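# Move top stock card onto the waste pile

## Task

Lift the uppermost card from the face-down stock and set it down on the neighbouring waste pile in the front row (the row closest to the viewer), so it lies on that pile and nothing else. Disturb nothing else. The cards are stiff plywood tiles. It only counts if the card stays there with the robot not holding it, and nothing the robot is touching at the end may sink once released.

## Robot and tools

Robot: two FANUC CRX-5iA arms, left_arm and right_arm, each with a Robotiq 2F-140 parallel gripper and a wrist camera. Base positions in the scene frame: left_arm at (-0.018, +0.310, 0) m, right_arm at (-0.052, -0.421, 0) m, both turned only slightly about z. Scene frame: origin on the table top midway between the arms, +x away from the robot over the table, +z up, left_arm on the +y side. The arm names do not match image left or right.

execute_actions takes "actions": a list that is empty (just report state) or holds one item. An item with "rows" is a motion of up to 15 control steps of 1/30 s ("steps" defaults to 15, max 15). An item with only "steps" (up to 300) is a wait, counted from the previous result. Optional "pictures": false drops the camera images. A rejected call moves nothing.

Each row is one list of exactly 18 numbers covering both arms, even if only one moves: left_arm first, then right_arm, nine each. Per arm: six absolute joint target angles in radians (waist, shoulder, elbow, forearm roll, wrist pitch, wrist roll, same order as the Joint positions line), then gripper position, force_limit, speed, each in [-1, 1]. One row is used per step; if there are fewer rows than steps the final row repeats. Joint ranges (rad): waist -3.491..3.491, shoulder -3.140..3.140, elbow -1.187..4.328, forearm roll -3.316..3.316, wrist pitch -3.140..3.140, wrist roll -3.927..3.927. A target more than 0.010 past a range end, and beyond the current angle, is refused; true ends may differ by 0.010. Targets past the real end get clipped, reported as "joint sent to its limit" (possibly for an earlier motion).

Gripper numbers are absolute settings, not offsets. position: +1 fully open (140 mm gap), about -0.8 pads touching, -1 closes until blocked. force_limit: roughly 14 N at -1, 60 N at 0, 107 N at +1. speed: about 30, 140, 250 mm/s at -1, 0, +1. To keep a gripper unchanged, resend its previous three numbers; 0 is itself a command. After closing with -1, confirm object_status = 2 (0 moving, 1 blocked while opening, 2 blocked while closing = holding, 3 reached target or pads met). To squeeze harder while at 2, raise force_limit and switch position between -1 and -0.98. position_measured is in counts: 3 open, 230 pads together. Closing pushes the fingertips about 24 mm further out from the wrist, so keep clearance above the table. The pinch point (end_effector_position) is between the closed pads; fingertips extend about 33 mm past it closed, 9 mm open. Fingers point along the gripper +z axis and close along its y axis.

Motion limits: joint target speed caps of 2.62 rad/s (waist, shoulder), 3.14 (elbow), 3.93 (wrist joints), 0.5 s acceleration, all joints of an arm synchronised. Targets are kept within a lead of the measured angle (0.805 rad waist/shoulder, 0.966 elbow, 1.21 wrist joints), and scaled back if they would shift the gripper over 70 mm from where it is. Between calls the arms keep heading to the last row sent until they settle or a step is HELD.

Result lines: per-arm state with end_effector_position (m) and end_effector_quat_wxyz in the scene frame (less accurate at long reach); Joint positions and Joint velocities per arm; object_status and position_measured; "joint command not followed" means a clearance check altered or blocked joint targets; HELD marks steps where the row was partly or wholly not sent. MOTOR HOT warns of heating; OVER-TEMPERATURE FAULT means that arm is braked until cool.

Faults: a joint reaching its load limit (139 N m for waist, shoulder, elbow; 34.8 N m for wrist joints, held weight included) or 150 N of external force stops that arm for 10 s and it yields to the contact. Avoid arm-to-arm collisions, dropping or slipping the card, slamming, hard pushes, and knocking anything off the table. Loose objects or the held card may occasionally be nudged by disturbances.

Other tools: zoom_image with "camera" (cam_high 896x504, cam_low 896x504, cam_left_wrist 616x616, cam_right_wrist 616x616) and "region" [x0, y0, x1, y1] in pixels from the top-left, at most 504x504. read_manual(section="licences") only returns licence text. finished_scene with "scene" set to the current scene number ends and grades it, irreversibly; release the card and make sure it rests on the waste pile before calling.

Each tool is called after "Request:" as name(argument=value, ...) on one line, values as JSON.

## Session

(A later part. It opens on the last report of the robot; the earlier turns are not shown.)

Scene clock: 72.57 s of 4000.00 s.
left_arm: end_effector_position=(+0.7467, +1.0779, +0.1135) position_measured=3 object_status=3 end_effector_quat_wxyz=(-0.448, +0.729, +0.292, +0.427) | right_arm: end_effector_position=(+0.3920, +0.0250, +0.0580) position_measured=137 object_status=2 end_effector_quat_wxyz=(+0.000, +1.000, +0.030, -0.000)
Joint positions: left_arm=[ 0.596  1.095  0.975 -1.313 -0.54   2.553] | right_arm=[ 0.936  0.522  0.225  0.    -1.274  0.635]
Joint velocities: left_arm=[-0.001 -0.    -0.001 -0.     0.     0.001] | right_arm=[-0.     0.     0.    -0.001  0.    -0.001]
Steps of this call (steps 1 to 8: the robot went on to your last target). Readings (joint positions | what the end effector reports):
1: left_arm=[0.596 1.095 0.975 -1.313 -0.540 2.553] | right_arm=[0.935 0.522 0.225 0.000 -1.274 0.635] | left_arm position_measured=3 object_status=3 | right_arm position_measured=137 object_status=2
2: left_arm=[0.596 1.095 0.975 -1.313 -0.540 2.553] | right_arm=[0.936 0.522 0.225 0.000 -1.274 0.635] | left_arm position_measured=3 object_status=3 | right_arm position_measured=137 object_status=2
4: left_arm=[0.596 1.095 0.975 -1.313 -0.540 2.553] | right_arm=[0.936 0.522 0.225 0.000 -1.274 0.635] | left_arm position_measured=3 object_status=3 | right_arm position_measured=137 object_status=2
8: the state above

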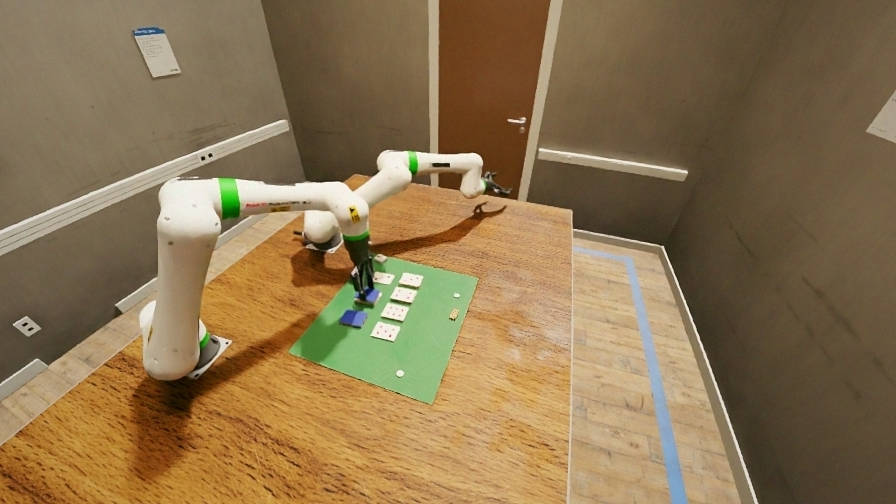

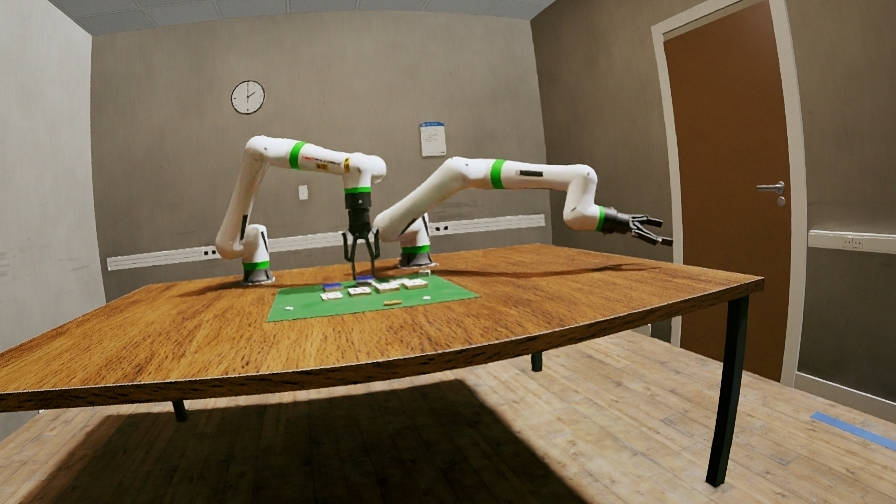

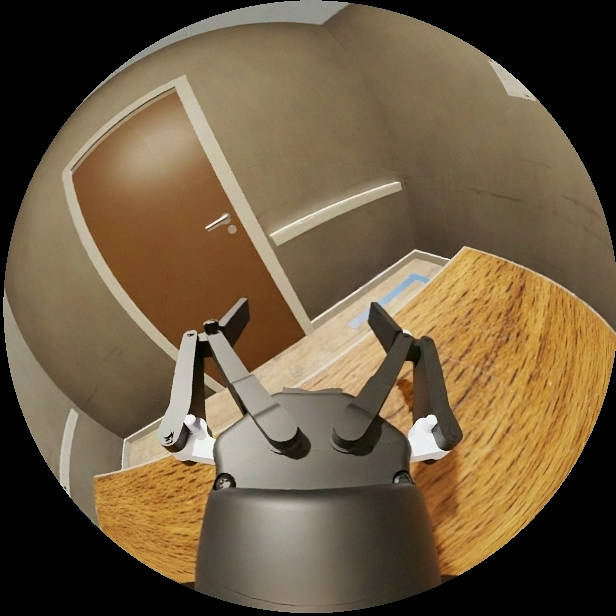

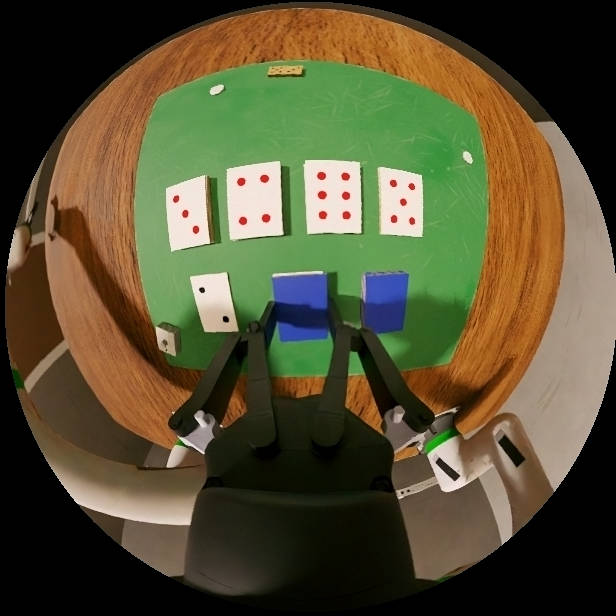

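Request:
execute_actions(actions=[{"rows":[[0.596,1.095,0.975,-1.313,-0.54,2.553,1,0,0,0.9357,0.5391,0.2189,0,-1.2506,0.65,-0.3,-0.3,-0.6]]}])

Request:
zoom_image(camera="cam_low", region=[330, 260, 400, 300])

Request:
zoom_image(camera="cam_high", region=[335, 265, 415, 325])

Scene clock: 85.37 s of 4000.00 s.
left_arm: end_effector_position=(+0.7467, +1.0779, +0.1135) position_measured=3 object_status=3 end_effector_quat_wxyz=(-0.448, +0.729, +0.292, +0.427) | right_arm: end_effector_position=(+0.3936, +0.0274, +0.0450) position_measured=137 object_status=2 end_effector_quat_wxyz=(-0.000, +0.999, +0.038, -0.000)
Joint positions: left_arm=[ 0.596  1.095  0.975 -1.313 -0.54   2.553] | right_arm=[ 0.936  0.539  0.219 -0.    -1.251  0.65 ]
Joint velocities: left_arm=[-0.001  0.001  0.001 -0.003  0.001  0.001] | right_arm=[-0.001  0.001  0.    -0.001  0.001  0.   ]
Steps of this call (steps 1 to 15: the robot went on to your last target; steps 16 to 100: nothing new was sent; then 8.97 s passed at rest; steps 101 to 115: all 15 steps of this action). Readings (joint positions | what the end effector reports):
101: left_arm=[0.596 1.095 0.975 -1.313 -0.540 2.553] | right_arm=[0.936 0.522 0.225 -0.000 -1.274 0.635] | left_arm position_measured=3 object_status=3 | right_arm position_measured=137 object_status=2
102: left_arm=[0.596 1.095 0.975 -1.313 -0.540 2.553] | right_arm=[0.936 0.525 0.224 0.000 -1.269 0.637] | left_arm position_measured=3 object_status=3 | right_arm position_measured=137 object_status=2
104: left_arm=[0.596 1.095 0.975 -1.313 -0.540 2.553] | right_arm=[0.936 0.538 0.219 -0.000 -1.253 0.648] | left_arm position_measured=3 object_status=3 | right_arm position_measured=137 object_status=2
108: left_arm=[0.596 1.095 0.975 -1.313 -0.540 2.553] | right_arm=[0.936 0.539 0.219 -0.000 -1.251 0.650] | left_arm position_measured=3 object_status=3 | right_arm position_measured=137 object_status=2
115: the state above

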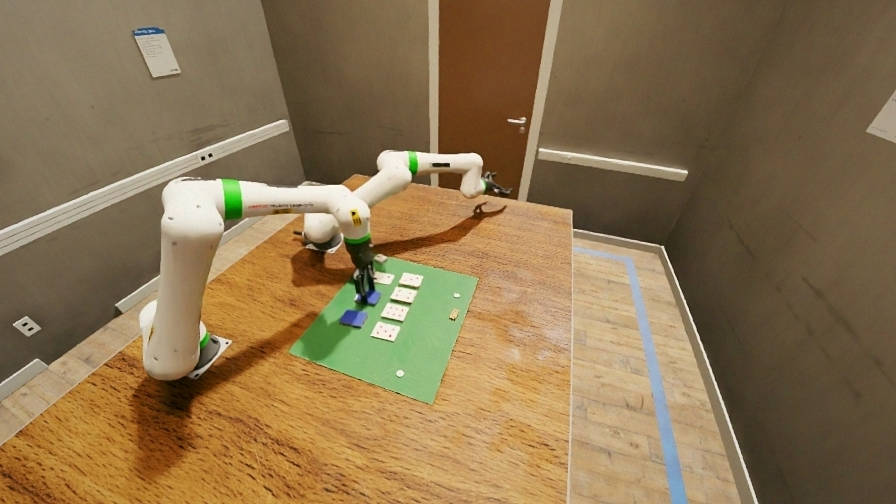

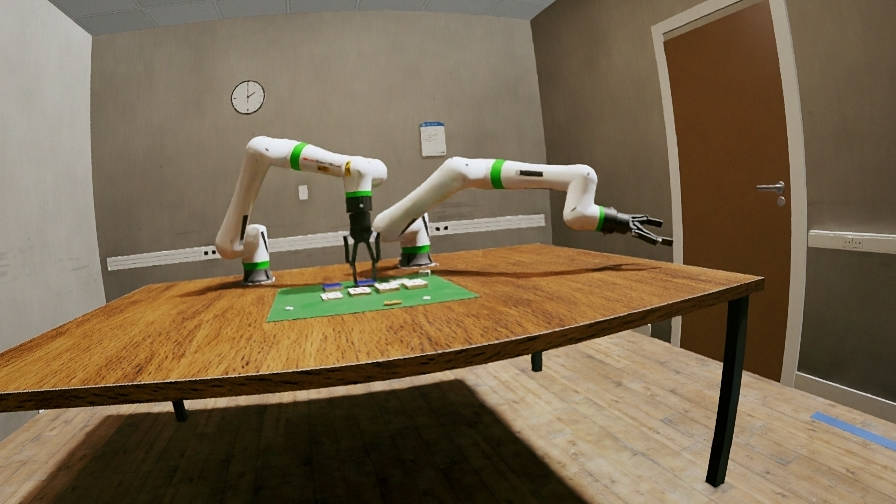

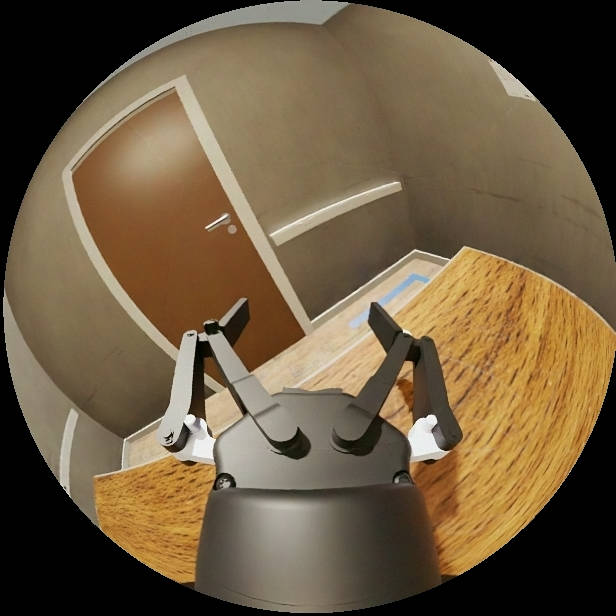

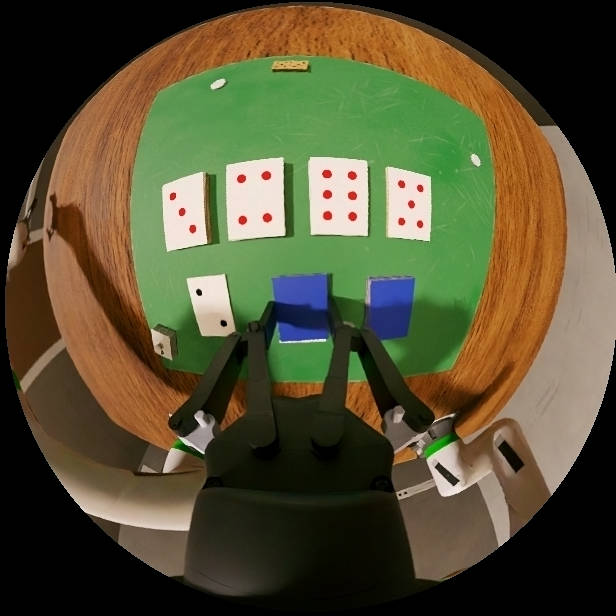

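Region (330, 260, 400, 300) of cam_low's 896x504 image, scaled by 7.200, with more detail than that image has; it fills the top 288 rows of this view, and the rest is white.

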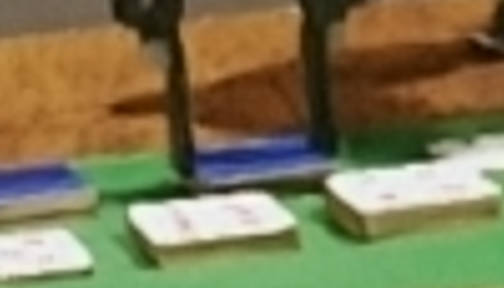

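Region (335, 265, 415, 325) of cam_high's 896x504 image, scaled by 6.300, with more detail than that image has; it fills the top 378 rows of this view, and the rest is white.

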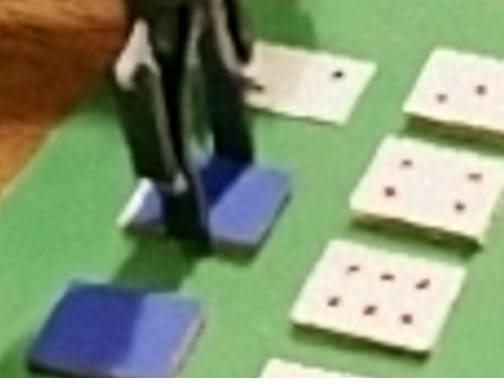

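Essentially seated, a few mm off; release.

Request:
execute_actions(actions=[{"rows":[[0.596,1.095,0.975,-1.313,-0.54,2.553,1,0,0,0.9357,0.5391,0.2189,0,-1.2506,0.65,0.15,-0.3,-0.6]],"steps":10}], pictures=false)

Request:
execute_actions(actions=[{"rows":[[0.596,1.095,0.975,-1.313,-0.54,2.553,1,0,0,0.9357,0.51,0.272,0,-1.333,0.65,0.15,-0.3,-0.6]]}])

Request:
zoom_image(camera="cam_high", region=[320, 250, 440, 340])

Scene clock: 95.50 s of 4000.00 s.
left_arm: end_effector_position=(+0.7467, +1.0779, +0.1135) position_measured=3 object_status=3 end_effector_quat_wxyz=(-0.448, +0.729, +0.292, +0.427) | right_arm: end_effector_position=(+0.3936, +0.0274, +0.0450) position_measured=110 object_status=0 end_effector_quat_wxyz=(+0.000, +0.999, +0.038, -0.000)
Joint positions: left_arm=[ 0.596  1.095  0.975 -1.313 -0.54   2.553] | right_arm=[ 0.936  0.539  0.219  0.    -1.251  0.65 ]
Joint velocities: left_arm=[-0.    -0.    -0.001  0.001 -0.    -0.001] | right_arm=[ 0.     0.    -0.     0.    -0.001  0.   ]
Steps of this call (steps 1 to 15: the robot went on to your last target; steps 16 to 90: nothing new was sent; then 6.80 s passed at rest; steps 91 to 100: all 10 steps of this action). Readings (joint positions | what the end effector reports):
91: left_arm=[0.596 1.095 0.975 -1.313 -0.540 2.553] | right_arm=[0.936 0.539 0.219 0.000 -1.251 0.650] | left_arm position_measured=3 object_status=3 | right_arm position_measured=137 object_status=0
92: left_arm=[0.596 1.095 0.975 -1.313 -0.540 2.553] | right_arm=[0.936 0.539 0.219 0.000 -1.251 0.650] | left_arm position_measured=3 object_status=3 | right_arm position_measured=137 object_status=0
94: left_arm=[0.596 1.095 0.975 -1.313 -0.540 2.553] | right_arm=[0.936 0.539 0.219 0.000 -1.251 0.650] | left_arm position_measured=3 object_status=3 | right_arm position_measured=127 object_status=0
98: left_arm=[0.596 1.095 0.975 -1.313 -0.540 2.553] | right_arm=[0.936 0.539 0.219 0.000 -1.251 0.650] | left_arm position_measured=3 object_status=3 | right_arm position_measured=112 object_status=0
100: the state above

Scene clock: 96.00 s of 4000.00 s.
left_arm: end_effector_position=(+0.7467, +1.0779, +0.1135) position_measured=3 object_status=3 end_effector_quat_wxyz=(-0.448, +0.729, +0.292, +0.427) | right_arm: end_effector_position=(+0.3932, +0.0268, +0.0849) position_measured=110 object_status=3 end_effector_quat_wxyz=(+0.000, +0.999, +0.038, -0.000)
Joint positions: left_arm=[ 0.596  1.095  0.975 -1.313 -0.54   2.553] | right_arm=[ 0.936  0.51   0.272  0.    -1.333  0.65 ]
Joint velocities: left_arm=[-0.     0.003  0.     0.    -0.001  0.001] | right_arm=[-0.002 -0.     0.001 -0.001 -0.001  0.   ]
Steps of this call (steps 1 to 15: all 15 steps of this action). Readings (joint positions | what the end effector reports):
1: left_arm=[0.596 1.095 0.975 -1.313 -0.540 2.553] | right_arm=[0.936 0.539 0.219 0.000 -1.251 0.650] | left_arm position_measured=3 object_status=3 | right_arm position_measured=110 object_status=0
2: left_arm=[0.596 1.095 0.975 -1.313 -0.540 2.553] | right_arm=[0.936 0.538 0.222 0.000 -1.256 0.650] | left_arm position_measured=3 object_status=3 | right_arm position_measured=110 object_status=0
4: left_arm=[0.596 1.095 0.975 -1.313 -0.540 2.553] | right_arm=[0.936 0.525 0.245 0.000 -1.291 0.650] | left_arm position_measured=3 object_status=3 | right_arm position_measured=110 object_status=3
8: left_arm=[0.596 1.095 0.975 -1.313 -0.540 2.553] | right_arm=[0.936 0.510 0.272 0.000 -1.333 0.650] | left_arm position_measured=3 object_status=3 | right_arm position_measured=110 object_status=3
15: the state above

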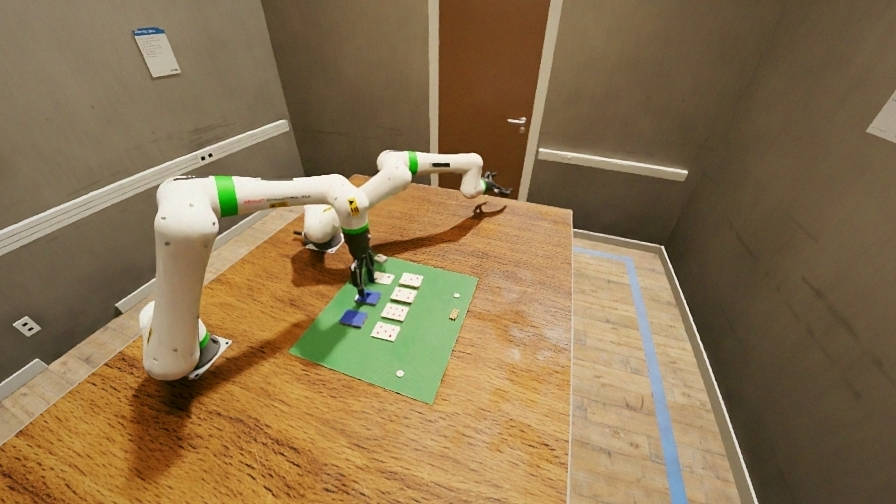

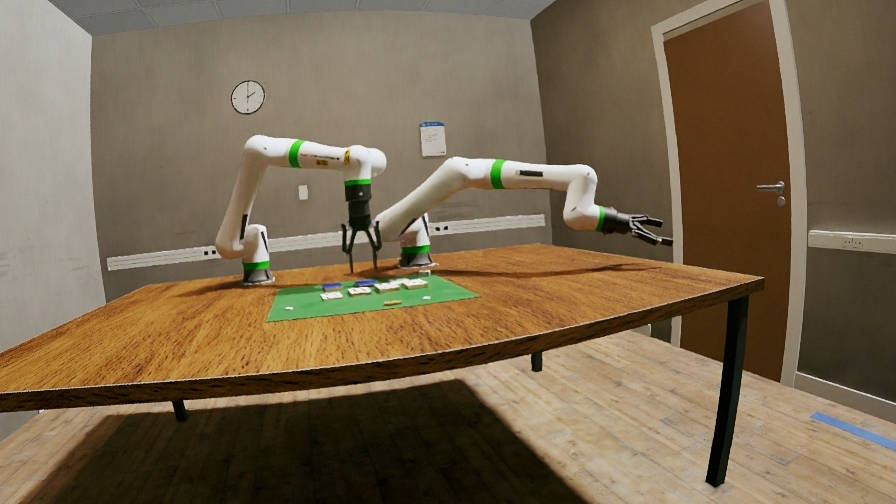

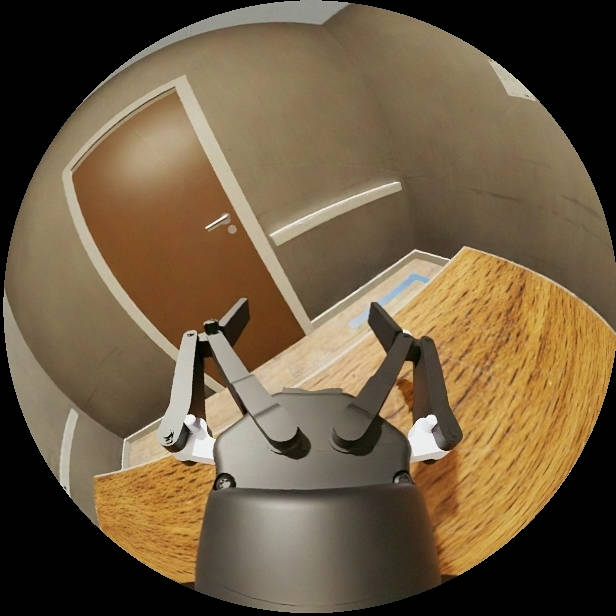

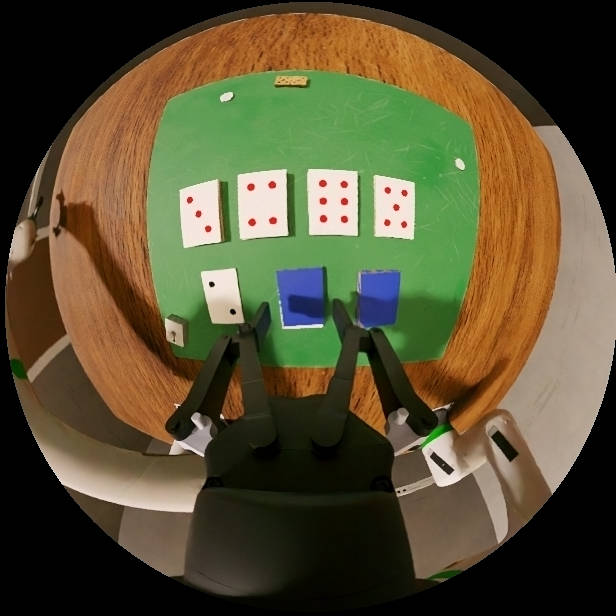

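Region (320, 250, 440, 340) of cam_high's 896x504 image, scaled by 4.200, with more detail than that image has; it fills the top 378 rows of this view, and the rest is white.

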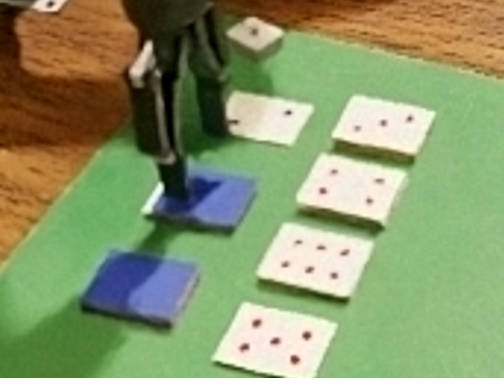

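Request:
finished_scene(scene=2)

The scene is finished: the task was done.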